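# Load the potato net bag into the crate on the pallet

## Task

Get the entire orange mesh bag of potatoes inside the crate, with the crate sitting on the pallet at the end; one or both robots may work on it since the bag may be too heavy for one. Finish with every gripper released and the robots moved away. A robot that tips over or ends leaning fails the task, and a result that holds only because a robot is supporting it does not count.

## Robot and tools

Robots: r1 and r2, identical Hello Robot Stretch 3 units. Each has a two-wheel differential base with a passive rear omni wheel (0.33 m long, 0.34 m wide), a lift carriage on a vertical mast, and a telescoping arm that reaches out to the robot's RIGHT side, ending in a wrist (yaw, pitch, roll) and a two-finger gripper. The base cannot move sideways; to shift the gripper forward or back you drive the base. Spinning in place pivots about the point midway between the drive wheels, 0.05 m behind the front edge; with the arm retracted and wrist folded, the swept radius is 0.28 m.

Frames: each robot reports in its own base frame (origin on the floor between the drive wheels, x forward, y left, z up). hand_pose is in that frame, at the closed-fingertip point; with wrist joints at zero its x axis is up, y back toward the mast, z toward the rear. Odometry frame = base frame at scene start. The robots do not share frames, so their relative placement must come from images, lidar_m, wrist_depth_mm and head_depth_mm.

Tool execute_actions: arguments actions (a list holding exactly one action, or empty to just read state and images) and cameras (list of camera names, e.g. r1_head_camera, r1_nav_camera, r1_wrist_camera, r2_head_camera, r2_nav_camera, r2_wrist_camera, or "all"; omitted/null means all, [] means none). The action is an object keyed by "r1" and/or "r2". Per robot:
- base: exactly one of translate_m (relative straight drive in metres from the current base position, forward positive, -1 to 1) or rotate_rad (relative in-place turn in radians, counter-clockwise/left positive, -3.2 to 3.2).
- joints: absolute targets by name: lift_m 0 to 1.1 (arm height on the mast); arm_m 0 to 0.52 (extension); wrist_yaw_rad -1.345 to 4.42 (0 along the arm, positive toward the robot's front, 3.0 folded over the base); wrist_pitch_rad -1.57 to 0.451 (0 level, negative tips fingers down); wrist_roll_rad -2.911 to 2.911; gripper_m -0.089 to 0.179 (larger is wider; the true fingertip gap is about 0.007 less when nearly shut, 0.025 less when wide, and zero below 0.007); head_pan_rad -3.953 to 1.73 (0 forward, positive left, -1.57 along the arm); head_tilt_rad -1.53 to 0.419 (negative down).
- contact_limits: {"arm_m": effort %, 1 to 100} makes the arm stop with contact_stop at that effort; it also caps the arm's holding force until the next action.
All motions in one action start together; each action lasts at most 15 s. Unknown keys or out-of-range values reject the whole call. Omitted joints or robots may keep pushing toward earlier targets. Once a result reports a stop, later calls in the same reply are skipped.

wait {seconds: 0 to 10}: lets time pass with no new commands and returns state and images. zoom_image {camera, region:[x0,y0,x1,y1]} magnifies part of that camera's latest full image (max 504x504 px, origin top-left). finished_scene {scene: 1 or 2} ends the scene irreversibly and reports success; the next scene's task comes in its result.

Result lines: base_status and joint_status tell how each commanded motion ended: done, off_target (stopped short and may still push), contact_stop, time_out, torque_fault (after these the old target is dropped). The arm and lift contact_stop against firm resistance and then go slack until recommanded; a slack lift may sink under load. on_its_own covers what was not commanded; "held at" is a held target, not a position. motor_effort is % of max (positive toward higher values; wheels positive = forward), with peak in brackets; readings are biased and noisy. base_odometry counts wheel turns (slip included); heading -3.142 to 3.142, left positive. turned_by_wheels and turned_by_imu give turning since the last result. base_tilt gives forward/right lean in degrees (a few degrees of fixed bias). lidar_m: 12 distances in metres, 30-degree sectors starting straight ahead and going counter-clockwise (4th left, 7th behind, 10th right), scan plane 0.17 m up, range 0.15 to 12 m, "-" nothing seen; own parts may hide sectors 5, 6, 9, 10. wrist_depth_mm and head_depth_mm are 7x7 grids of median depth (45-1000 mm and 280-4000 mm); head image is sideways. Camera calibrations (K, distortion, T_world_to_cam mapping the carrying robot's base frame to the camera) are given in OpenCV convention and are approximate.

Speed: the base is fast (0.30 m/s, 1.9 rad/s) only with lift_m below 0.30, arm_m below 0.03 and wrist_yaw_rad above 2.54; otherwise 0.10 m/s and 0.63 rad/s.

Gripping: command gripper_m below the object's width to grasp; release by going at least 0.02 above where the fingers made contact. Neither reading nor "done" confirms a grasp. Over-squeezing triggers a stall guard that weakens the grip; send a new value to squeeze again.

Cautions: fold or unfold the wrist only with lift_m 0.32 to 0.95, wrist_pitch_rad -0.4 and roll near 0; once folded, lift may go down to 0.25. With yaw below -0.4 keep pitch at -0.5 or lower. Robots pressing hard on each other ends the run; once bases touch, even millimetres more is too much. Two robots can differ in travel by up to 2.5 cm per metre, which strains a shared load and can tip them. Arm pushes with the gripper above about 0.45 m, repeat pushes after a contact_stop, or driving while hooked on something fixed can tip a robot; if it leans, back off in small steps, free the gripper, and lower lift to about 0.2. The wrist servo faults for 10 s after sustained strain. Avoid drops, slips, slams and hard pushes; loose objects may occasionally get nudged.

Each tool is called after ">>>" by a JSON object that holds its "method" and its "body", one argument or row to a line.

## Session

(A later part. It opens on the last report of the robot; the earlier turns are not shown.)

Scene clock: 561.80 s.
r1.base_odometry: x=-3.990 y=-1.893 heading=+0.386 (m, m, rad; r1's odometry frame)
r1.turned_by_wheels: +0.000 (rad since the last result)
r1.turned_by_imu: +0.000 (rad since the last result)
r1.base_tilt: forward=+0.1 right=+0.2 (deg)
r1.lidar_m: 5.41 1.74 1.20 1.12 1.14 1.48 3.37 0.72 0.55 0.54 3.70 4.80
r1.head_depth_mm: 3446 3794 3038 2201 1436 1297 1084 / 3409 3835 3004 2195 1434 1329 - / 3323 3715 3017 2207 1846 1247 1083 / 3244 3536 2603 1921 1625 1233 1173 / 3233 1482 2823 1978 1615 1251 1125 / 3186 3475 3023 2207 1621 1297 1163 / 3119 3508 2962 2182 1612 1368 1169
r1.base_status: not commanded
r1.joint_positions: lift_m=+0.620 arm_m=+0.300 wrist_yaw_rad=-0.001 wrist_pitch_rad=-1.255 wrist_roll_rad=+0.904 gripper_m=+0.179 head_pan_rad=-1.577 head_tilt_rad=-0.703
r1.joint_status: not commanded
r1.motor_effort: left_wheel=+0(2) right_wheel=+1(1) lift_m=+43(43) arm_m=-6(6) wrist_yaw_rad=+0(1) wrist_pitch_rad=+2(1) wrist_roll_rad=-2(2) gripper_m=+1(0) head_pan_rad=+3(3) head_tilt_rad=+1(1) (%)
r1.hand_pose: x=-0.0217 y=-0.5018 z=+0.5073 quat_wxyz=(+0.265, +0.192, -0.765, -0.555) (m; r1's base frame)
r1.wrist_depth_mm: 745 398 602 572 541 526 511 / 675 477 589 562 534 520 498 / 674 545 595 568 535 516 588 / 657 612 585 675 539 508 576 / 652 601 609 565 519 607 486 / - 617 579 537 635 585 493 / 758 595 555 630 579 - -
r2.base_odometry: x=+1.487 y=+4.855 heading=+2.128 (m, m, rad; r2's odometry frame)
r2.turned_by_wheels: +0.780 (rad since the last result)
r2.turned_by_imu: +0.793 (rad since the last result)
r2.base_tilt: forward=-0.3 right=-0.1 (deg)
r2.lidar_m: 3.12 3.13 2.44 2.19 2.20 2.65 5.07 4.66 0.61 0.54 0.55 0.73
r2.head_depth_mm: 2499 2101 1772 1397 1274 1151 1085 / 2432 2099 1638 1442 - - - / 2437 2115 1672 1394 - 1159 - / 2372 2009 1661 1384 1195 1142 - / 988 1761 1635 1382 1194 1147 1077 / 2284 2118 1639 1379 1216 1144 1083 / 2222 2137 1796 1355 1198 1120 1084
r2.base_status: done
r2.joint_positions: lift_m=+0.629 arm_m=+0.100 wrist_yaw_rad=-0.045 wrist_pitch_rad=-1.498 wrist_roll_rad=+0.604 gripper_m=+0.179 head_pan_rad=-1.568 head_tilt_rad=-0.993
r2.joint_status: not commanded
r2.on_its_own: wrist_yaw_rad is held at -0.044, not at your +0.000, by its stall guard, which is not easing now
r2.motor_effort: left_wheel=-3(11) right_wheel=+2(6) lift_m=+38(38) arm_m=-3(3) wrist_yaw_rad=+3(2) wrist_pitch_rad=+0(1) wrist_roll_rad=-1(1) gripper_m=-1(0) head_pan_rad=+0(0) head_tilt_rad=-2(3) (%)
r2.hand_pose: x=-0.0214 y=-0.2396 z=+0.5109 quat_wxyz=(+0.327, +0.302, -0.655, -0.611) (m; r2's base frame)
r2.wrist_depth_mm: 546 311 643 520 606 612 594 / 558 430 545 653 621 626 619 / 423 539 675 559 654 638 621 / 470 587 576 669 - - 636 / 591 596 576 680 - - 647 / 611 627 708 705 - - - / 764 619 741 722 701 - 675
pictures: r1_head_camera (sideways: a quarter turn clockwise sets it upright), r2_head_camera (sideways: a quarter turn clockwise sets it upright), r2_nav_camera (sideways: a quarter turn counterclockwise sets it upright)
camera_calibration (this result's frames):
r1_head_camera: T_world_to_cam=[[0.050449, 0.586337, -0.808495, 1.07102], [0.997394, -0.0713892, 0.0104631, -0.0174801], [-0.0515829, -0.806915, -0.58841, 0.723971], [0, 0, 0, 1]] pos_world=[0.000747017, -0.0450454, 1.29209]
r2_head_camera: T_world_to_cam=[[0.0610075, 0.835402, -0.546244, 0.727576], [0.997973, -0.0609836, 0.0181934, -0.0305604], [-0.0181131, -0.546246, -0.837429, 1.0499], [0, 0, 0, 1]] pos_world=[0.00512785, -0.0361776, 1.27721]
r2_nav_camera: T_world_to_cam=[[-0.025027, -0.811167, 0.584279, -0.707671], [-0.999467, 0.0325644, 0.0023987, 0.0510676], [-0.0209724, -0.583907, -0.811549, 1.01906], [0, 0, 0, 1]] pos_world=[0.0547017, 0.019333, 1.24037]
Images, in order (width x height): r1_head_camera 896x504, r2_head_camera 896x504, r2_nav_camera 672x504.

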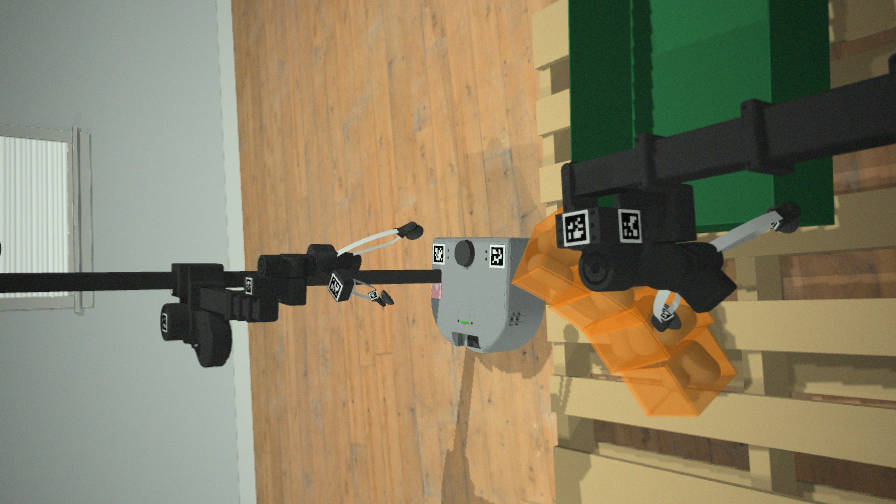

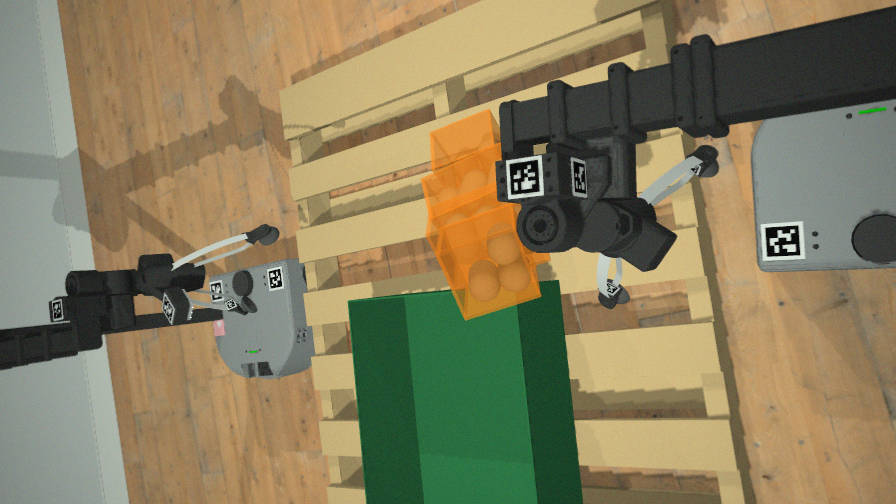

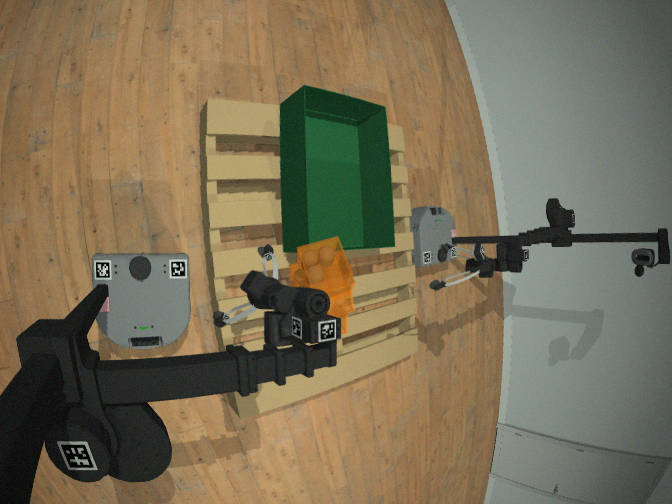

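>>> {"method": "execute_actions", "body": {
  "actions": [
    {"r2":{"base":{"rotate_rad":0.08},"joints":{"wrist_roll_rad":1.2,"wrist_yaw_rad":0}},"r1":{"base":{"translate_m":-0.55},"joints":{"arm_m":0.2,"gripper_m":0.0,"wrist_roll_rad":0,"wrist_pitch_rad":-1.5}}}
  ],
  "cameras": []
}}

>>> {"method": "execute_actions", "body": {
  "actions": [
    {"r2":{"base":{"translate_m":-0.27},"joints":{"arm_m":0.47,"lift_m":0.5}}}
  ],
  "cameras": ["r1_head_camera","r2_head_camera","r2_wrist_camera"]
}}

Scene clock: 588.63 s.
r1.base_odometry: x=-4.499 y=-2.100 heading=+0.386 (m, m, rad; r1's odometry frame)
r1.turned_by_wheels: +0.000 (rad since the last result)
r1.turned_by_imu: -0.002 (rad since the last result)
r1.base_tilt: forward=+0.1 right=+0.3 (deg)
r1.lidar_m: 5.95 1.68 1.15 1.08 1.10 1.42 2.82 2.87 0.52 0.50 0.53 4.88
r1.head_depth_mm: 3445 3826 3016 2208 1752 1437 1232 / 3418 3817 3000 2214 1743 1460 - / 3392 3783 3027 2193 1740 - 1156 / 3278 3698 3036 2209 1558 - - / 3261 3596 2959 2194 1572 1289 1057 / 3228 3559 2995 2187 1572 1291 1140 / 3166 3502 2993 1866 1574 1292 1044
r1.base_status: done
r1.joint_positions: lift_m=+0.620 arm_m=+0.200 wrist_yaw_rad=-0.001 wrist_pitch_rad=-1.497 wrist_roll_rad=+0.003 gripper_m=+0.000 head_pan_rad=-1.577 head_tilt_rad=-0.703
r1.joint_status: all done
r1.motor_effort: left_wheel=-2(6) right_wheel=+1(3) lift_m=+43(42) arm_m=-5(5) wrist_yaw_rad=+0(1) wrist_pitch_rad=-1(1) wrist_roll_rad=-2(3) gripper_m=-2(96) head_pan_rad=+3(3) head_tilt_rad=+1(1) (%)
r1.hand_pose: x=-0.0216 y=-0.3403 z=+0.5011 quat_wxyz=(+0.517, +0.480, -0.519, -0.483) (m; r1's base frame)
r1.wrist_depth_mm: 486 403 399 517 528 667 683 / 597 523 520 458 497 677 697 / 611 617 528 541 675 684 704 / 609 621 528 539 679 690 702 / 529 547 539 548 693 695 715 / 646 659 - - 695 709 726 / 657 667 676 - 710 714 738
r2.base_odometry: x=+1.487 y=+4.855 heading=+2.208 (m, m, rad; r2's odometry frame)
r2.turned_by_wheels: +0.080 (rad since the last result)
r2.turned_by_imu: +0.083 (rad since the last result)
r2.base_tilt: forward=-0.3 right=-0.1 (deg)
r2.lidar_m: 3.11 3.17 2.36 2.19 2.22 2.81 5.62 4.16 0.59 0.54 0.56 0.79
r2.head_depth_mm: 2426 2088 1714 1394 1266 1136 1083 / 2410 2089 1669 1402 - - - / 2370 2118 1669 1414 - 1161 - / 2390 2116 1653 1378 1209 1131 - / 2311 2122 1669 1377 1197 1143 1081 / 2279 2130 1624 1384 1220 1145 1079 / 2207 2087 1628 1391 1209 1142 1082
r2.base_status: done
r2.joint_positions: lift_m=+0.629 arm_m=+0.100 wrist_yaw_rad=-0.004 wrist_pitch_rad=-1.498 wrist_roll_rad=+1.194 gripper_m=+0.179 head_pan_rad=-1.568 head_tilt_rad=-0.993
r2.joint_status: all done
r2.motor_effort: left_wheel=-4(10) right_wheel=+2(6) lift_m=+38(38) arm_m=-3(2) wrist_yaw_rad=+4(5) wrist_pitch_rad=+0(1) wrist_roll_rad=+3(4) gripper_m=+0(0) head_pan_rad=+0(0) head_tilt_rad=-3(2) (%)
r2.hand_pose: x=-0.0216 y=-0.2395 z=+0.5109 quat_wxyz=(+0.136, +0.126, -0.719, -0.669) (m; r2's base frame)
r2.wrist_depth_mm: 349 369 523 528 610 600 582 / 283 397 653 526 634 - 594 / 313 472 558 651 652 - - / 593 483 697 669 - - 625 / 605 514 587 690 684 - - / 627 483 705 707 689 685 - / 648 658 623 730 714 687 676
pictures: none
No camera images: the call's "cameras" was empty. Leave "cameras" out to get every camera's image.

Scene clock: 592.57 s.
r1.base_odometry: x=-4.499 y=-2.100 heading=+0.386 (m, m, rad; r1's odometry frame)
r1.turned_by_wheels: +0.000 (rad since the last result)
r1.turned_by_imu: +0.000 (rad since the last result)
r1.base_tilt: forward=+0.1 right=+0.3 (deg)
r1.lidar_m: 5.96 1.68 1.15 1.08 1.10 1.42 2.81 2.87 0.52 0.50 0.53 4.84
r1.head_depth_mm: 3460 3835 3011 2216 1745 1444 1225 / 3452 3843 3019 2196 1744 1449 - / 3398 3731 2981 2184 1743 - 1154 / 3291 3749 2991 2185 1569 - - / 3275 3650 3009 2204 1558 1291 1058 / 3217 3564 2968 2188 1559 1288 1139 / 3161 3492 2974 2206 1575 1291 1040
r1.base_status: not commanded
r1.joint_positions: lift_m=+0.620 arm_m=+0.200 wrist_yaw_rad=-0.001 wrist_pitch_rad=-1.497 wrist_roll_rad=+0.003 gripper_m=+0.000 head_pan_rad=-1.577 head_tilt_rad=-0.703
r1.joint_status: not commanded
r1.motor_effort: left_wheel=-1(1) right_wheel=+1(1) lift_m=+43(42) arm_m=-5(5) wrist_yaw_rad=+0(0) wrist_pitch_rad=-1(1) wrist_roll_rad=-2(2) gripper_m=-3(3) head_pan_rad=+3(3) head_tilt_rad=+1(1) (%)
r1.hand_pose: x=-0.0216 y=-0.3403 z=+0.5011 quat_wxyz=(+0.517, +0.480, -0.519, -0.483) (m; r1's base frame)
r1.wrist_depth_mm: 485 405 399 526 520 672 689 / 605 516 514 454 499 676 684 / 603 624 525 541 680 685 687 / 613 626 536 547 687 702 711 / 530 546 533 547 684 699 715 / 643 667 - - 693 710 724 / 660 660 672 - 699 724 724
r2.base_odometry: x=+1.648 y=+4.638 heading=+2.208 (m, m, rad; r2's odometry frame)
r2.turned_by_wheels: +0.000 (rad since the last result)
r2.turned_by_imu: -0.001 (rad since the last result)
r2.base_tilt: forward=-0.4 right=+0.0 (deg)
r2.lidar_m: 3.38 3.44 2.33 2.16 2.19 2.78 5.37 4.24 2.80 0.57 0.61 0.78
r2.head_depth_mm: 2428 2104 1762 1518 1335 1167 1070 / 2427 2121 1778 1465 1216 1132 - / 2387 2091 1869 1464 1271 1155 - / 2386 2111 1813 1374 1253 1161 - / 2354 2112 1678 1416 1238 1151 1079 / 2325 2114 1631 1348 1196 1148 1082 / 2285 2140 1644 1383 1190 1139 1077
r2.base_status: done
r2.joint_positions: lift_m=+0.501 arm_m=+0.470 wrist_yaw_rad=-0.003 wrist_pitch_rad=-1.498 wrist_roll_rad=+1.195 gripper_m=+0.179 head_pan_rad=-1.568 head_tilt_rad=-0.993
r2.joint_status: all done
r2.motor_effort: left_wheel=-3(12) right_wheel=+2(3) lift_m=+11(32) arm_m=+4(5) wrist_yaw_rad=+4(5) wrist_pitch_rad=+0(0) wrist_roll_rad=+2(3) gripper_m=+0(1) head_pan_rad=-1(0) head_tilt_rad=-3(3) (%)
r2.hand_pose: x=-0.0216 y=-0.6091 z=+0.3822 quat_wxyz=(+0.136, +0.126, -0.719, -0.669) (m; r2's base frame)
r2.wrist_depth_mm: 426 529 499 465 381 375 367 / 435 424 412 517 508 481 375 / 555 545 421 412 402 501 416 / 457 449 441 416 412 401 396 / 590 584 444 381 523 518 402 / 484 486 304 305 430 428 - / 395 421 466 340 566 435 551
pictures: r1_head_camera (sideways: a quarter turn clockwise sets it upright), r2_head_camera (sideways: a quarter turn clockwise sets it upright), r2_wrist_camera
camera_calibration (this result's frames):
r1_head_camera: T_world_to_cam=[[0.050449, 0.586337, -0.808495, 1.07102], [0.997394, -0.0713892, 0.0104631, -0.0174801], [-0.0515829, -0.806915, -0.58841, 0.723971], [0, 0, 0, 1]] pos_world=[0.000747017, -0.0450454, 1.29209]
r2_head_camera: T_world_to_cam=[[0.0610074, 0.835402, -0.546244, 0.727576], [0.997973, -0.0609834, 0.0181934, -0.0305604], [-0.018113, -0.546246, -0.837429, 1.0499], [0, 0, 0, 1]] pos_world=[0.00512785, -0.0361776, 1.27721]
r2_wrist_camera: T_world_to_cam=[[-0.275423, 0.957798, -0.0822538, 0.620509], [0.943724, 0.285687, 0.16664, 0.160742], [0.183107, -0.0317283, -0.982581, 0.52679], [0, 0, 0, 1]] pos_world=[-0.0772523, -0.623529, 0.541867]
Images, in order (width x height): r1_head_camera 896x504, r2_head_camera 896x504, r2_wrist_camera 644x364.

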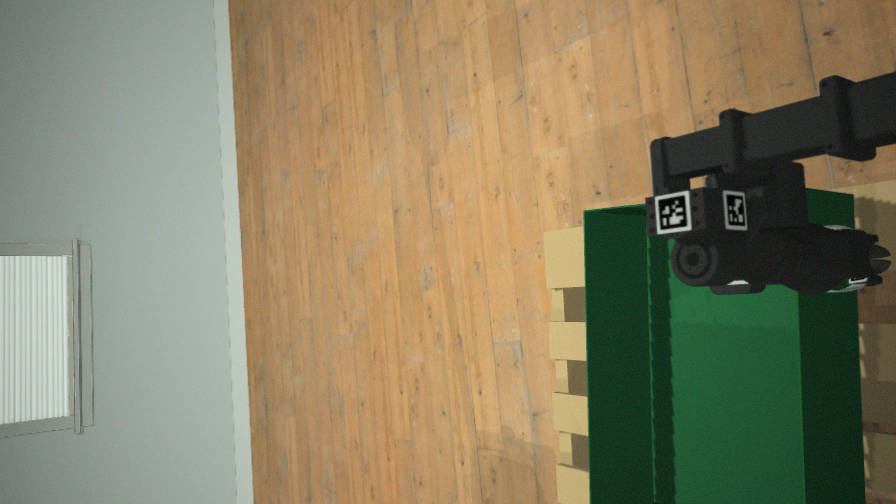

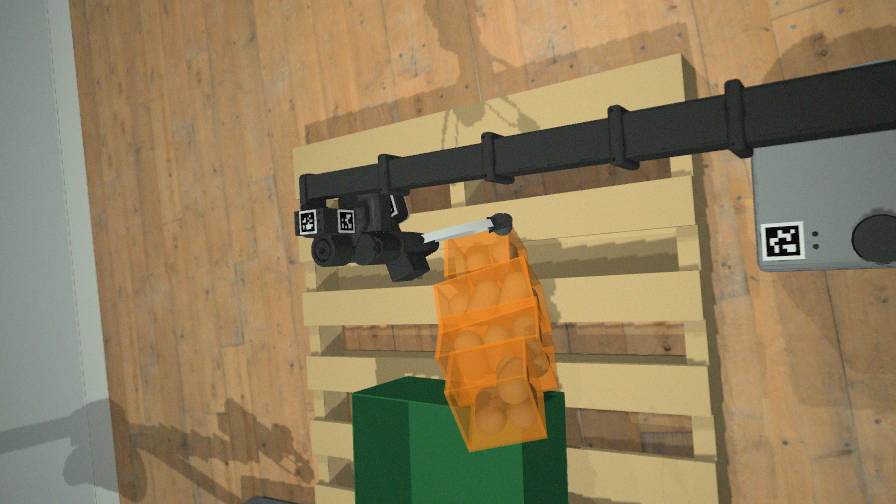

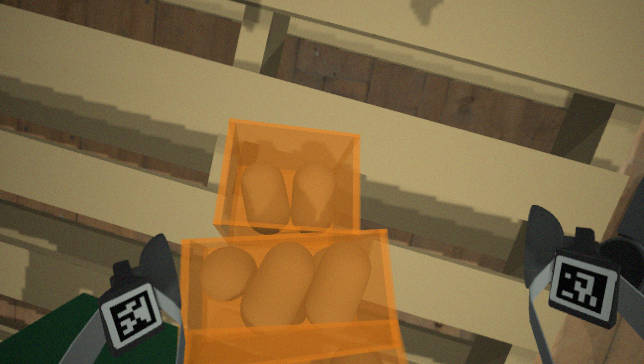

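>>> {"method": "execute_actions", "body": {
  "actions": [
    {"r2":{"base":{"translate_m":-0.03},"joints":{"arm_m":0.52,"wrist_roll_rad":1.35}},"r1":{"joints":{"arm_m":0.36}}}
  ],
  "cameras": ["r2_wrist_camera","r1_head_camera","r2_head_camera"]
}}

Scene clock: 608.07 s.
r1.base_odometry: x=-4.499 y=-2.100 heading=+0.386 (m, m, rad; r1's odometry frame)
r1.turned_by_wheels: +0.000 (rad since the last result)
r1.turned_by_imu: +0.001 (rad since the last result)
r1.base_tilt: forward=+0.1 right=+0.3 (deg)
r1.lidar_m: 5.95 1.68 1.15 1.08 1.10 1.42 2.82 2.87 0.52 0.51 0.53 4.85
r1.head_depth_mm: 3506 3849 2997 2212 1736 1434 1234 / 3427 3783 2995 2203 1731 1484 - / 3334 3808 3014 2201 1785 1253 1152 / 3261 3701 2979 2195 - 1277 1039 / 3236 3602 3026 2197 1614 1291 1058 / 3222 3538 2959 2195 1556 1291 1138 / 3167 3466 2986 2183 1577 1293 1037
r1.base_status: not commanded
r1.joint_positions: lift_m=+0.620 arm_m=+0.360 wrist_yaw_rad=-0.001 wrist_pitch_rad=-1.497 wrist_roll_rad=+0.003 gripper_m=+0.000 head_pan_rad=-1.577 head_tilt_rad=-0.703
r1.joint_status: all done
r1.motor_effort: left_wheel=+0(0) right_wheel=+1(1) lift_m=+43(42) arm_m=+6(7) wrist_yaw_rad=+1(1) wrist_pitch_rad=-1(1) wrist_roll_rad=-2(2) gripper_m=-3(2) head_pan_rad=+3(3) head_tilt_rad=+0(1) (%)
r1.hand_pose: x=-0.0216 y=-0.4994 z=+0.5011 quat_wxyz=(+0.517, +0.480, -0.519, -0.483) (m; r1's base frame)
r1.wrist_depth_mm: 497 500 512 513 515 670 679 / 498 505 515 522 513 687 683 / 502 509 523 535 527 683 700 / 612 520 528 532 528 686 710 / 562 632 533 549 686 704 718 / 558 636 - - 692 702 726 / 527 558 568 562 703 717 737
r2.base_odometry: x=+1.666 y=+4.613 heading=+2.208 (m, m, rad; r2's odometry frame)
r2.turned_by_wheels: +0.000 (rad since the last result)
r2.turned_by_imu: +0.001 (rad since the last result)
r2.base_tilt: forward=-0.3 right=-0.1 (deg)
r2.lidar_m: 3.42 3.48 2.33 2.16 2.19 2.78 5.37 4.21 2.82 0.58 0.59 0.78
r2.head_depth_mm: 2444 2085 1755 1515 1332 1191 1073 / 2420 2084 1767 1485 1276 1132 - / 2370 2111 1790 1460 1314 1174 - / 2359 2098 1873 1378 1261 1160 - / 2359 2140 1702 1413 1206 1144 1082 / 2311 2127 1659 1334 1186 1141 1080 / 2296 2125 1635 1384 1189 1147 1079
r2.base_status: done
r2.joint_positions: lift_m=+0.501 arm_m=+0.520 wrist_yaw_rad=-0.003 wrist_pitch_rad=-1.498 wrist_roll_rad=+1.344 gripper_m=+0.179 head_pan_rad=-1.568 head_tilt_rad=-0.993
r2.joint_status: all done
r2.motor_effort: left_wheel=-3(10) right_wheel=+2(4) lift_m=+11(11) arm_m=+4(6) wrist_yaw_rad=+3(4) wrist_pitch_rad=+0(1) wrist_roll_rad=+3(2) gripper_m=+0(1) head_pan_rad=+1(0) head_tilt_rad=-3(2) (%)
r2.hand_pose: x=-0.0216 y=-0.6591 z=+0.3822 quat_wxyz=(+0.082, +0.076, -0.727, -0.677) (m; r2's base frame)
r2.wrist_depth_mm: 423 411 400 391 382 370 366 / 555 540 529 515 492 478 372 / 444 435 422 411 515 502 443 / 567 561 451 420 411 402 391 / 470 463 453 378 536 520 402 / 608 472 458 386 427 424 - / 507 485 483 304 314 528 446
pictures: r1_head_camera (sideways: a quarter turn clockwise sets it upright), r2_head_camera (sideways: a quarter turn clockwise sets it upright), r2_wrist_camera
camera_calibration (this result's frames):
r1_head_camera: T_world_to_cam=[[0.050449, 0.586337, -0.808495, 1.07102], [0.997394, -0.0713892, 0.0104631, -0.0174801], [-0.0515829, -0.806915, -0.58841, 0.723971], [0, 0, 0, 1]] pos_world=[0.000747017, -0.0450454, 1.29209]
r2_head_camera: T_world_to_cam=[[0.0610074, 0.835402, -0.546244, 0.727576], [0.997973, -0.0609834, 0.0181934, -0.0305604], [-0.018113, -0.546246, -0.837429, 1.0499], [0, 0, 0, 1]] pos_world=[0.00512785, -0.0361776, 1.27721]
r2_wrist_camera: T_world_to_cam=[[-0.130066, 0.987892, -0.0845737, 0.692247], [0.973737, 0.143346, 0.176884, 0.0779243], [0.186866, -0.0593459, -0.980591, 0.506318], [0, 0, 0, 1]] pos_world=[-0.0804531, -0.664987, 0.541253]
Images, in order (width x height): r1_head_camera 896x504, r2_head_camera 896x504, r2_wrist_camera 644x364.

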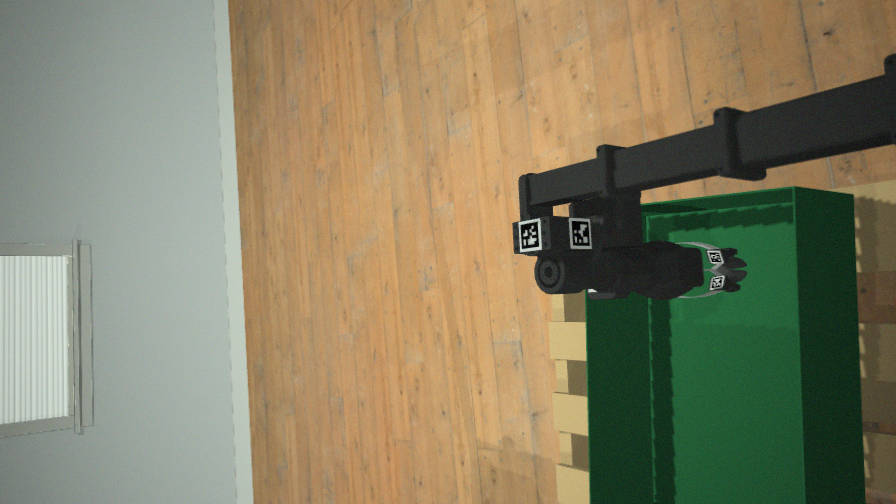

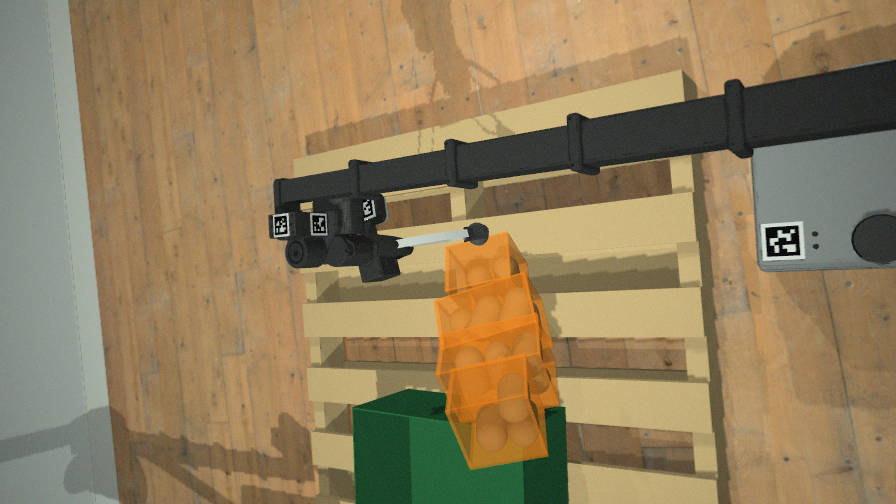

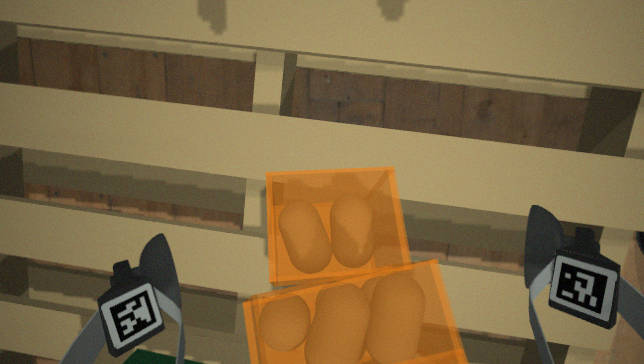

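>>> {"method": "execute_actions", "body": {
  "actions": [
    {"r2":{"base":{"translate_m":-0.02}},"r1":{"base":{"translate_m":-0.085}}}
  ],
  "cameras": []
}}

>>> {"method": "execute_actions", "body": {
  "actions": [
    {"r2":{"joints":{"lift_m":0.345}},"r1":{"joints":{"lift_m":0.42}}}
  ],
  "cameras": ["r2_wrist_camera","r1_head_camera","r1_wrist_camera"]
}}

Scene clock: 617.90 s.
r1.base_odometry: x=-4.578 y=-2.132 heading=+0.386 (m, m, rad; r1's odometry frame)
r1.turned_by_wheels: +0.000 (rad since the last result)
r1.turned_by_imu: +0.000 (rad since the last result)
r1.base_tilt: forward=+0.2 right=+0.3 (deg)
r1.lidar_m: 6.04 1.66 1.14 1.07 1.09 1.41 2.73 2.77 3.61 0.50 0.53 0.75
r1.head_depth_mm: 3502 3897 3049 2208 1744 1445 1230 / 3432 3796 3015 2210 1744 1475 - / 3411 3808 2977 2208 1790 1437 1225 / 3320 3704 3009 2207 - 1388 1147 / 3288 3621 3022 2196 1611 1291 1047 / 3251 3588 2970 2187 1578 1291 1039 / 3110 3519 2952 2189 1562 1290 1137
r1.base_status: done
r1.joint_positions: lift_m=+0.620 arm_m=+0.360 wrist_yaw_rad=-0.001 wrist_pitch_rad=-1.497 wrist_roll_rad=+0.003 gripper_m=+0.000 head_pan_rad=-1.577 head_tilt_rad=-0.703
r1.joint_status: not commanded
r1.motor_effort: left_wheel=-1(4) right_wheel=+1(4) lift_m=+43(43) arm_m=+6(5) wrist_yaw_rad=+0(1) wrist_pitch_rad=-1(1) wrist_roll_rad=-2(2) gripper_m=-3(3) head_pan_rad=+3(4) head_tilt_rad=+1(1) (%)
r1.hand_pose: x=-0.0216 y=-0.4994 z=+0.5011 quat_wxyz=(+0.517, +0.480, -0.519, -0.483) (m; r1's base frame)
r1.wrist_depth_mm: 492 498 512 519 660 671 684 / 502 507 515 522 664 682 690 / 502 512 513 529 671 689 700 / 517 519 524 531 680 693 710 / 524 527 654 674 692 708 720 / 529 535 - - 696 705 716 / 546 540 549 683 703 714 726
r2.base_odometry: x=+1.678 y=+4.597 heading=+2.208 (m, m, rad; r2's odometry frame)
r2.turned_by_wheels: +0.000 (rad since the last result)
r2.turned_by_imu: +0.001 (rad since the last result)
r2.base_tilt: forward=-0.3 right=+0.0 (deg)
r2.lidar_m: 3.44 3.47 2.32 2.15 2.18 2.77 5.30 4.22 2.81 0.58 0.59 0.77
r2.head_depth_mm: 2452 2099 1750 1508 1334 1180 1073 / 2402 2109 1751 1512 1304 1172 - / 2372 2124 1802 1441 1312 1174 - / 2370 2115 1855 1403 1259 1146 - / 2339 2120 1700 1399 1217 1143 1082 / 2331 2121 1676 1304 1195 1146 1076 / 2272 2140 1640 1396 1196 1153 1079
r2.base_status: done
r2.joint_positions: lift_m=+0.501 arm_m=+0.520 wrist_yaw_rad=-0.003 wrist_pitch_rad=-1.498 wrist_roll_rad=+1.344 gripper_m=+0.179 head_pan_rad=-1.568 head_tilt_rad=-0.993
r2.joint_status: not commanded
r2.motor_effort: left_wheel=-4(9) right_wheel=+1(4) lift_m=+11(11) arm_m=+4(3) wrist_yaw_rad=+3(4) wrist_pitch_rad=+0(0) wrist_roll_rad=+3(3) gripper_m=+0(0) head_pan_rad=+0(0) head_tilt_rad=-3(3) (%)
r2.hand_pose: x=-0.0216 y=-0.6591 z=+0.3822 quat_wxyz=(+0.082, +0.076, -0.727, -0.677) (m; r2's base frame)
r2.wrist_depth_mm: 420 409 400 390 381 370 363 / 556 545 517 498 392 381 374 / 446 436 427 521 517 504 445 / 571 558 435 423 411 402 396 / 475 470 462 387 529 513 400 / 605 476 458 399 434 430 - / 506 498 486 312 318 436 426
pictures: none
No camera images: the call's "cameras" was empty. Leave "cameras" out to get every camera's image.

Scene clock: 621.80 s.
r1.base_odometry: x=-4.578 y=-2.132 heading=+0.387 (m, m, rad; r1's odometry frame)
r1.turned_by_wheels: +0.000 (rad since the last result)
r1.turned_by_imu: -0.005 (rad since the last result)
r1.base_tilt: forward=+0.2 right=+0.3 (deg)
r1.lidar_m: 6.02 1.68 1.14 1.07 1.09 1.40 2.73 2.77 3.56 0.50 0.53 0.75
r1.head_depth_mm: 3541 3882 3038 2218 1762 1442 1232 / 3464 3854 3013 2219 1747 1445 1232 / 3375 3772 2966 2219 1746 1474 1226 / 3330 3768 3002 2211 1734 - 1060 / 3252 3668 3034 2204 1570 1292 1042 / 3245 3596 2985 2201 1571 1291 1042 / 3158 3497 2994 2169 1571 1291 1053
r1.base_status: not commanded
r1.joint_positions: lift_m=+0.458 arm_m=+0.360 wrist_yaw_rad=-0.001 wrist_pitch_rad=-1.499 wrist_roll_rad=+0.003 gripper_m=+0.000 head_pan_rad=-1.576 head_tilt_rad=-0.701
r1.joint_status: lift_m contact_stop (moved -0.161 of -0.200)
r1.on_its_own: lift_m is slack since a contact_stop, until your next command for it (your +0.420 is given up)
r1.motor_effort: left_wheel=+4(9) right_wheel=-6(15) lift_m=+34(35) arm_m=+4(5) wrist_yaw_rad=+0(2) wrist_pitch_rad=+0(4) wrist_roll_rad=-2(2) gripper_m=-5(6) head_pan_rad=+3(3) head_tilt_rad=+0(1) (%)
r1.hand_pose: x=-0.0216 y=-0.4991 z=+0.3399 quat_wxyz=(+0.517, +0.481, -0.518, -0.483) (m; r1's base frame)
r1.wrist_depth_mm: 342 352 355 359 493 507 509 / 348 353 360 364 504 505 514 / 350 355 363 369 502 513 522 / 240 301 366 372 512 524 534 / 361 368 226 260 516 533 540 / 367 497 - - 521 534 542 / 370 496 384 388 527 542 549
r2.base_odometry: x=+1.678 y=+4.597 heading=+2.208 (m, m, rad; r2's odometry frame)
r2.turned_by_wheels: +0.000 (rad since the last result)
r2.turned_by_imu: +0.001 (rad since the last result)
r2.base_tilt: forward=-0.2 right=-0.1 (deg)
r2.lidar_m: 3.43 3.46 2.32 2.16 2.19 2.77 5.35 4.22 2.82 0.58 0.58 0.77
r2.head_depth_mm: 2419 2112 1756 1515 1339 1190 1068 / 2428 2089 1755 1512 1260 1151 - / 2378 2116 1634 1415 1312 1166 - / 2367 2091 1703 1369 1252 1149 - / 2371 2118 1700 1403 1211 1143 1077 / 2351 2120 1667 1309 1191 1143 1076 / 2298 2147 1646 1385 1193 1144 1085
r2.base_status: not commanded
r2.joint_positions: lift_m=+0.346 arm_m=+0.520 wrist_yaw_rad=-0.003 wrist_pitch_rad=-1.498 wrist_roll_rad=+1.344 gripper_m=+0.179 head_pan_rad=-1.568 head_tilt_rad=-0.993
r2.joint_status: all done
r2.motor_effort: left_wheel=-3(3) right_wheel=+2(1) lift_m=+11(10) arm_m=+3(4) wrist_yaw_rad=+4(3) wrist_pitch_rad=+0(0) wrist_roll_rad=+3(3) gripper_m=+0(1) head_pan_rad=+1(0) head_tilt_rad=-3(3) (%)
r2.hand_pose: x=-0.0216 y=-0.6591 z=+0.2272 quat_wxyz=(+0.082, +0.076, -0.727, -0.677) (m; r2's base frame)
r2.wrist_depth_mm: 374 359 253 246 240 235 229 / 402 390 282 371 360 341 328 / 280 276 280 379 371 362 354 / 290 280 273 267 259 254 250 / 420 404 300 274 267 261 252 / 311 432 308 239 383 375 - / 315 310 297 229 290 399 391
pictures: r1_head_camera (sideways: a quarter turn clockwise sets it upright), r1_wrist_camera, r2_wrist_camera
camera_calibration (this result's frames):
r1_head_camera: T_world_to_cam=[[0.0502207, 0.584635, -0.809741, 1.07265], [0.99742, -0.0709948, 0.0106023, -0.0176615], [-0.0512889, -0.808184, -0.586692, 0.721734], [0, 0, 0, 1]] pos_world=[0.000763704, -0.0450681, 1.29219]
r1_wrist_camera: T_world_to_cam=[[-0.988977, -0.13396, 0.0630873, -0.125668], [-0.128406, 0.988061, 0.0851306, 0.503185], [-0.0737382, 0.0760914, -0.994371, 0.535687], [0, 0, 0, 1]] pos_world=[-0.0201705, -0.554774, 0.497763]
r2_wrist_camera: T_world_to_cam=[[-0.130066, 0.987892, -0.0845737, 0.679138], [0.973737, 0.143346, 0.176884, 0.105341], [0.186866, -0.059346, -0.980591, 0.354329], [0, 0, 0, 1]] pos_world=[-0.0804531, -0.664987, 0.386257]
Images, in order (width x height): r1_head_camera 896x504, r1_wrist_camera 644x364, r2_wrist_camera 644x364.

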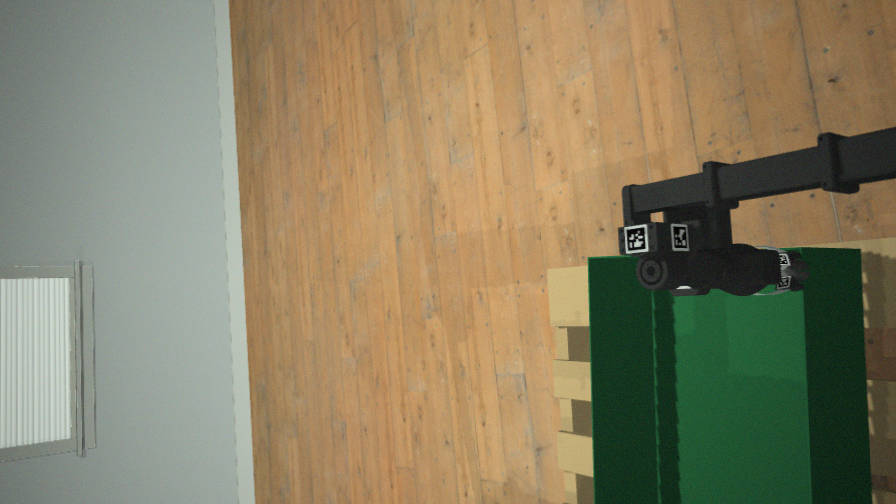

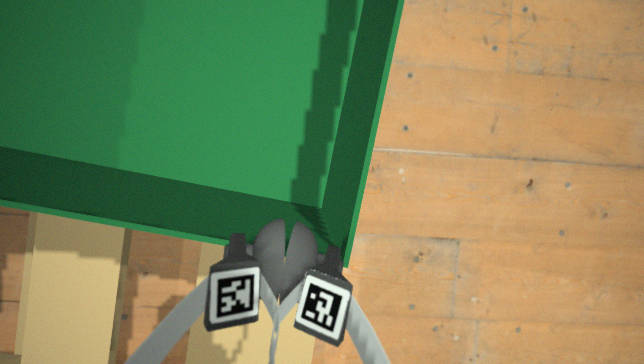

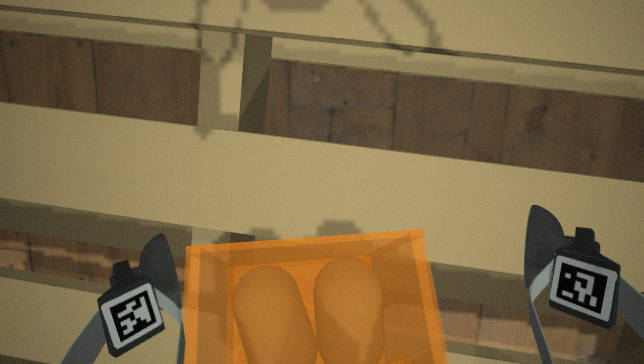

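>>> {"method": "execute_actions", "body": {
  "actions": [
    {"r1":{"base":{"translate_m":-0.055},"joints":{"lift_m":0.52}}}
  ],
  "cameras": []
}}

>>> {"method": "execute_actions", "body": {
  "actions": [
    {"r1":{"joints":{"arm_m":0.5}}}
  ],
  "cameras": []
}}

>>> {"method": "execute_actions", "body": {
  "actions": [
    {"r1":{"joints":{"lift_m":0.42}},"r2":{"joints":{"gripper_m":0.09}}}
  ],
  "cameras": ["r2_wrist_camera","r1_wrist_camera","r1_head_camera"]
}}

Scene clock: 629.57 s.
r1.base_odometry: x=-4.629 y=-2.153 heading=+0.387 (m, m, rad; r1's odometry frame)
r1.turned_by_wheels: +0.000 (rad since the last result)
r1.turned_by_imu: +0.000 (rad since the last result)
r1.base_tilt: forward=+0.0 right=+0.3 (deg)
r1.lidar_m: 6.10 1.67 1.14 1.07 1.08 1.40 2.67 2.72 3.53 0.50 0.53 0.74
r1.head_depth_mm: 3568 3871 3018 2218 1748 1447 1232 / 3450 3852 3019 2225 1732 1441 1238 / 3371 3812 3013 2202 1801 1410 1212 / 3340 3725 2981 2193 1784 - 1200 / 3263 3632 3002 2203 1569 1292 1042 / 3200 3538 2999 2210 1604 1292 1058 / 3168 3518 2996 2192 1566 1296 1039
r1.base_status: done
r1.joint_positions: lift_m=+0.520 arm_m=+0.360 wrist_yaw_rad=-0.001 wrist_pitch_rad=-1.498 wrist_roll_rad=+0.003 gripper_m=+0.000 head_pan_rad=-1.576 head_tilt_rad=-0.701
r1.joint_status: all done
r1.motor_effort: left_wheel=+1(4) right_wheel=+0(12) lift_m=+43(46) arm_m=+4(4) wrist_yaw_rad=+1(1) wrist_pitch_rad=+0(0) wrist_roll_rad=-2(2) gripper_m=-3(5) head_pan_rad=+3(3) head_tilt_rad=+1(0) (%)
r1.hand_pose: x=-0.0216 y=-0.4992 z=+0.4011 quat_wxyz=(+0.517, +0.481, -0.518, -0.483) (m; r1's base frame)
r1.wrist_depth_mm: 403 404 411 540 556 562 582 / 403 411 413 549 567 580 584 / 404 415 423 558 568 580 599 / 312 329 405 563 582 589 596 / 418 551 433 574 589 592 609 / 427 561 - - 594 608 618 / 429 558 447 584 597 614 619
r2.base_odometry: x=+1.678 y=+4.597 heading=+2.208 (m, m, rad; r2's odometry frame)
r2.turned_by_wheels: +0.000 (rad since the last result)
r2.turned_by_imu: +0.001 (rad since the last result)
r2.base_tilt: forward=-0.3 right=+0.0 (deg)
r2.lidar_m: 3.44 3.48 2.33 2.16 2.19 2.77 5.32 4.23 2.82 0.58 0.58 0.77
r2.head_depth_mm: 2426 2089 1764 1510 1340 1189 1073 / 2427 2101 1767 1521 1276 1159 - / 2373 2122 1637 1423 1319 1174 - / 2375 2106 1709 1374 1256 1151 - / 2351 2120 1696 1386 1218 1144 1079 / 2312 2145 1660 1308 1196 1149 1083 / 2263 2120 1642 1381 1197 1151 1079
r2.base_status: not commanded
r2.joint_positions: lift_m=+0.346 arm_m=+0.520 wrist_yaw_rad=-0.003 wrist_pitch_rad=-1.498 wrist_roll_rad=+1.344 gripper_m=+0.179 head_pan_rad=-1.568 head_tilt_rad=-0.993
r2.joint_status: not commanded
r2.motor_effort: left_wheel=-4(3) right_wheel=+2(1) lift_m=+11(11) arm_m=+4(4) wrist_yaw_rad=+4(3) wrist_pitch_rad=-1(1) wrist_roll_rad=+3(3) gripper_m=+0(0) head_pan_rad=+0(1) head_tilt_rad=-3(3) (%)
r2.hand_pose: x=-0.0216 y=-0.6591 z=+0.2272 quat_wxyz=(+0.082, +0.076, -0.727, -0.677) (m; r2's base frame)
r2.wrist_depth_mm: 373 360 254 246 241 235 230 / 404 389 280 372 360 339 328 / 280 276 282 376 371 361 354 / 289 281 273 265 259 255 251 / 422 407 300 273 267 260 252 / 313 432 309 239 383 374 - / 317 309 300 229 291 400 394
pictures: none
No camera images: the call's "cameras" was empty. Leave "cameras" out to get every camera's image.

Scene clock: 631.87 s.
r1.base_odometry: x=-4.629 y=-2.153 heading=+0.387 (m, m, rad; r1's odometry frame)
r1.turned_by_wheels: +0.000 (rad since the last result)
r1.turned_by_imu: +0.000 (rad since the last result)
r1.base_tilt: forward=+0.0 right=+0.3 (deg)
r1.lidar_m: 6.10 1.67 1.14 1.07 1.08 1.39 2.67 2.72 3.50 0.50 0.52 0.75
r1.head_depth_mm: 3502 3903 3029 2215 1756 1444 1232 / 3481 3866 3037 2201 1752 1443 1254 / 3396 3776 3032 2208 1791 1484 1217 / 3346 3681 3026 2219 - 1426 1200 / 3307 3605 3026 2200 1594 1292 1044 / 3203 3583 2967 2197 1596 1293 1056 / 3165 3552 2988 2190 1565 1289 1039
r1.base_status: not commanded
r1.joint_positions: lift_m=+0.520 arm_m=+0.500 wrist_yaw_rad=-0.001 wrist_pitch_rad=-1.498 wrist_roll_rad=+0.003 gripper_m=+0.000 head_pan_rad=-1.576 head_tilt_rad=-0.701
r1.joint_status: all done
r1.motor_effort: left_wheel=+0(0) right_wheel=+0(0) lift_m=+43(43) arm_m=+5(6) wrist_yaw_rad=+1(0) wrist_pitch_rad=+0(0) wrist_roll_rad=-2(2) gripper_m=-3(3) head_pan_rad=+3(3) head_tilt_rad=+0(1) (%)
r1.hand_pose: x=-0.0216 y=-0.6391 z=+0.4011 quat_wxyz=(+0.517, +0.481, -0.518, -0.483) (m; r1's base frame)
r1.wrist_depth_mm: 396 406 411 544 555 569 573 / 403 411 418 550 556 568 579 / 410 413 423 557 572 576 594 / 413 420 424 566 574 582 599 / 418 423 429 572 582 585 600 / 376 412 - - 589 603 613 / 294 314 329 584 588 606 626
r2.base_odometry: x=+1.678 y=+4.597 heading=+2.208 (m, m, rad; r2's odometry frame)
r2.turned_by_wheels: +0.000 (rad since the last result)
r2.turned_by_imu: +0.000 (rad since the last result)
r2.base_tilt: forward=-0.3 right=+0.0 (deg)
r2.lidar_m: 3.44 3.47 2.32 2.16 2.18 2.76 5.35 4.25 2.82 0.58 0.58 0.77
r2.head_depth_mm: 2423 2115 1780 1526 1333 1193 1070 / 2435 2107 1764 1514 1263 1153 - / 2379 2088 1636 1421 1311 1178 - / 2401 2108 1703 1376 1253 1143 - / 2367 2115 1705 1392 1208 1140 1074 / 2297 2121 1672 1309 1201 1146 1083 / 2298 2138 1655 1385 1199 1151 1087
r2.base_status: not commanded
r2.joint_positions: lift_m=+0.346 arm_m=+0.520 wrist_yaw_rad=-0.003 wrist_pitch_rad=-1.498 wrist_roll_rad=+1.344 gripper_m=+0.179 head_pan_rad=-1.568 head_tilt_rad=-0.993
r2.joint_status: not commanded
r2.motor_effort: left_wheel=-4(3) right_wheel=+1(1) lift_m=+10(11) arm_m=+4(4) wrist_yaw_rad=+3(4) wrist_pitch_rad=-1(0) wrist_roll_rad=+3(3) gripper_m=+0(1) head_pan_rad=+0(1) head_tilt_rad=-2(3) (%)
r2.hand_pose: x=-0.0216 y=-0.6591 z=+0.2272 quat_wxyz=(+0.082, +0.076, -0.727, -0.677) (m; r2's base frame)
r2.wrist_depth_mm: 372 360 252 246 241 235 229 / 399 392 281 373 359 339 328 / 281 276 280 376 371 363 353 / 288 282 274 266 258 254 250 / 419 405 300 273 266 261 252 / 312 434 308 238 381 376 - / 316 308 299 229 291 403 393
pictures: none
No camera images: the call's "cameras" was empty. Leave "cameras" out to get every camera's image.

Scene clock: 634.33 s.
r1.base_odometry: x=-4.629 y=-2.153 heading=+0.387 (m, m, rad; r1's odometry frame)
r1.turned_by_wheels: +0.000 (rad since the last result)
r1.turned_by_imu: -0.001 (rad since the last result)
r1.base_tilt: forward=+0.0 right=+0.3 (deg)
r1.lidar_m: 6.11 1.67 1.14 1.07 1.08 1.39 2.67 2.72 3.49 0.50 0.52 0.74
r1.head_depth_mm: 3535 3920 3040 2227 1756 1447 1232 / 3431 3785 3002 2214 1750 1436 1229 / 3370 3789 3031 2215 1775 1446 1237 / 3318 3724 3006 2197 1863 1401 1206 / 3254 3650 2983 2209 1567 1299 1039 / 3228 3577 3008 2204 1605 1292 1061 / 3158 3548 2948 2195 1567 1288 1038
r1.base_status: not commanded
r1.joint_positions: lift_m=+0.444 arm_m=+0.500 wrist_yaw_rad=-0.001 wrist_pitch_rad=-1.501 wrist_roll_rad=+0.003 gripper_m=+0.000 head_pan_rad=-1.576 head_tilt_rad=-0.701
r1.joint_status: lift_m contact_stop (moved -0.076 of -0.100)
r1.on_its_own: lift_m is slack since a contact_stop, until your next command for it (your +0.420 is given up)
r1.motor_effort: left_wheel=+2(6) right_wheel=-3(8) lift_m=+34(36) arm_m=+5(5) wrist_yaw_rad=+1(0) wrist_pitch_rad=+0(3) wrist_roll_rad=-2(2) gripper_m=-3(3) head_pan_rad=+3(3) head_tilt_rad=+1(0) (%)
r1.hand_pose: x=-0.0216 y=-0.6385 z=+0.3250 quat_wxyz=(+0.516, +0.481, -0.518, -0.484) (m; r1's base frame)
r1.wrist_depth_mm: 329 334 338 468 481 485 495 / 333 340 344 478 479 490 500 / 338 343 348 484 492 502 504 / 340 346 351 487 498 509 516 / 343 350 351 493 506 514 517 / 347 354 - - 513 513 530 / 293 311 329 500 514 520 527
r2.base_odometry: x=+1.678 y=+4.597 heading=+2.208 (m, m, rad; r2's odometry frame)
r2.turned_by_wheels: +0.000 (rad since the last result)
r2.turned_by_imu: +0.001 (rad since the last result)
r2.base_tilt: forward=-0.2 right=+0.0 (deg)
r2.lidar_m: 3.44 3.49 2.32 2.16 2.19 2.77 5.33 4.24 2.80 0.58 0.58 0.77
r2.head_depth_mm: 2446 2103 1747 1512 1338 1188 1070 / 2429 2101 1772 1515 1268 1156 - / 2388 2119 1637 1412 1312 1175 - / 2363 2127 1682 1368 1257 1142 - / 2357 2106 1703 1401 1215 1141 1080 / 2319 2118 1675 1303 1195 1147 1082 / 2259 2129 1647 1387 1196 1149 1081
r2.base_status: not commanded
r2.joint_positions: lift_m=+0.346 arm_m=+0.520 wrist_yaw_rad=-0.003 wrist_pitch_rad=-1.425 wrist_roll_rad=+1.351 gripper_m=+0.090 head_pan_rad=-1.568 head_tilt_rad=-0.993
r2.joint_status: all done
r2.on_its_own: wrist_pitch_rad is at rest, and its effort (-22) is outside its rest range (-20 to +32)
r2.motor_effort: left_wheel=-2(4) right_wheel=+0(2) lift_m=+10(10) arm_m=+0(4) wrist_yaw_rad=+4(4) wrist_pitch_rad=-22(22) wrist_roll_rad=+0(3) gripper_m=-13(90) head_pan_rad=-1(0) head_tilt_rad=-2(3) (%)
r2.hand_pose: x=-0.0216 y=-0.6782 z=+0.2274 quat_wxyz=(+0.082, +0.070, -0.752, -0.650) (m; r2's base frame)
r2.wrist_depth_mm: 408 282 264 251 240 230 219 / 438 415 395 369 356 332 314 / 308 297 287 379 366 351 338 / 314 301 284 271 257 247 239 / 476 435 297 278 265 251 239 / 338 332 314 247 233 254 247 / 349 331 309 230 228 390 366
pictures: r1_head_camera (sideways: a quarter turn clockwise sets it upright), r1_wrist_camera, r2_wrist_camera
camera_calibration (this result's frames):
r1_head_camera: T_world_to_cam=[[0.0502132, 0.584639, -0.809738, 1.07265], [0.997421, -0.070982, 0.010602, -0.0176612], [-0.0512785, -0.808183, -0.586695, 0.721739], [0, 0, 0, 1]] pos_world=[0.000764284, -0.0450682, 1.29219]
r1_wrist_camera: T_world_to_cam=[[-0.988976, -0.13408, 0.0628352, -0.143407], [-0.128408, 0.9879, 0.0869755, 0.641533], [-0.0737366, 0.0779481, -0.994227, 0.532671], [0, 0, 0, 1]] pos_world=[-0.0201701, -0.694519, 0.482809]
r2_wrist_camera: T_world_to_cam=[[-0.123133, 0.979906, -0.156918, 0.70929], [0.974663, 0.149165, 0.166677, 0.114381], [0.186734, -0.132418, -0.973445, 0.302286], [0, 0, 0, 1]] pos_world=[-0.0805931, -0.672071, 0.386495]
Images, in order (width x height): r1_head_camera 896x504, r1_wrist_camera 644x364, r2_wrist_camera 644x364.

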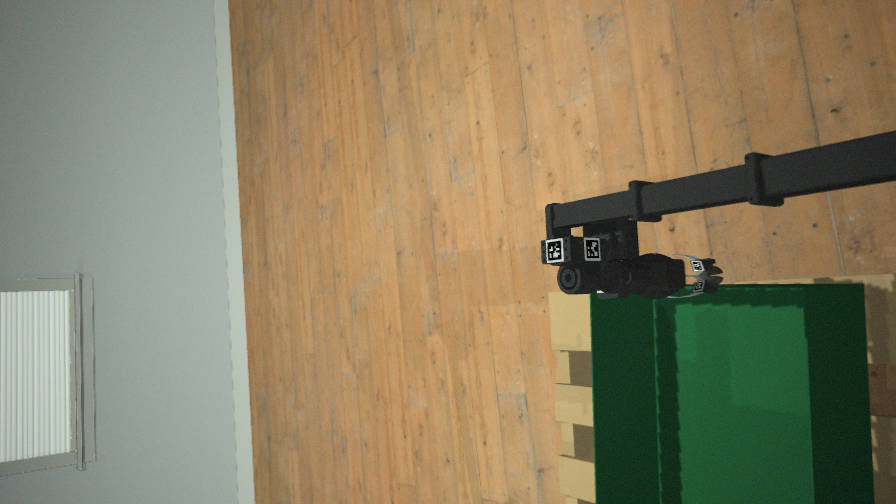

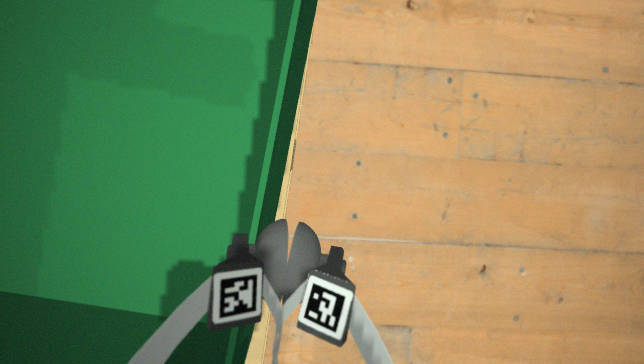

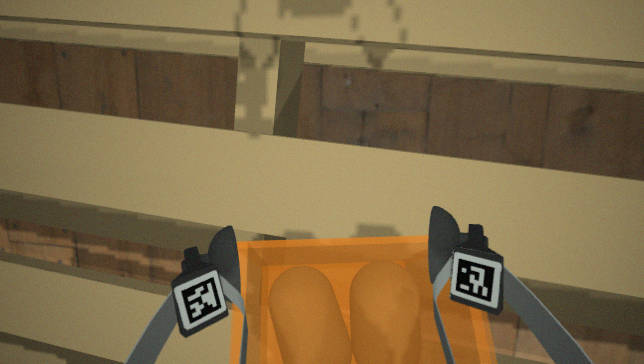

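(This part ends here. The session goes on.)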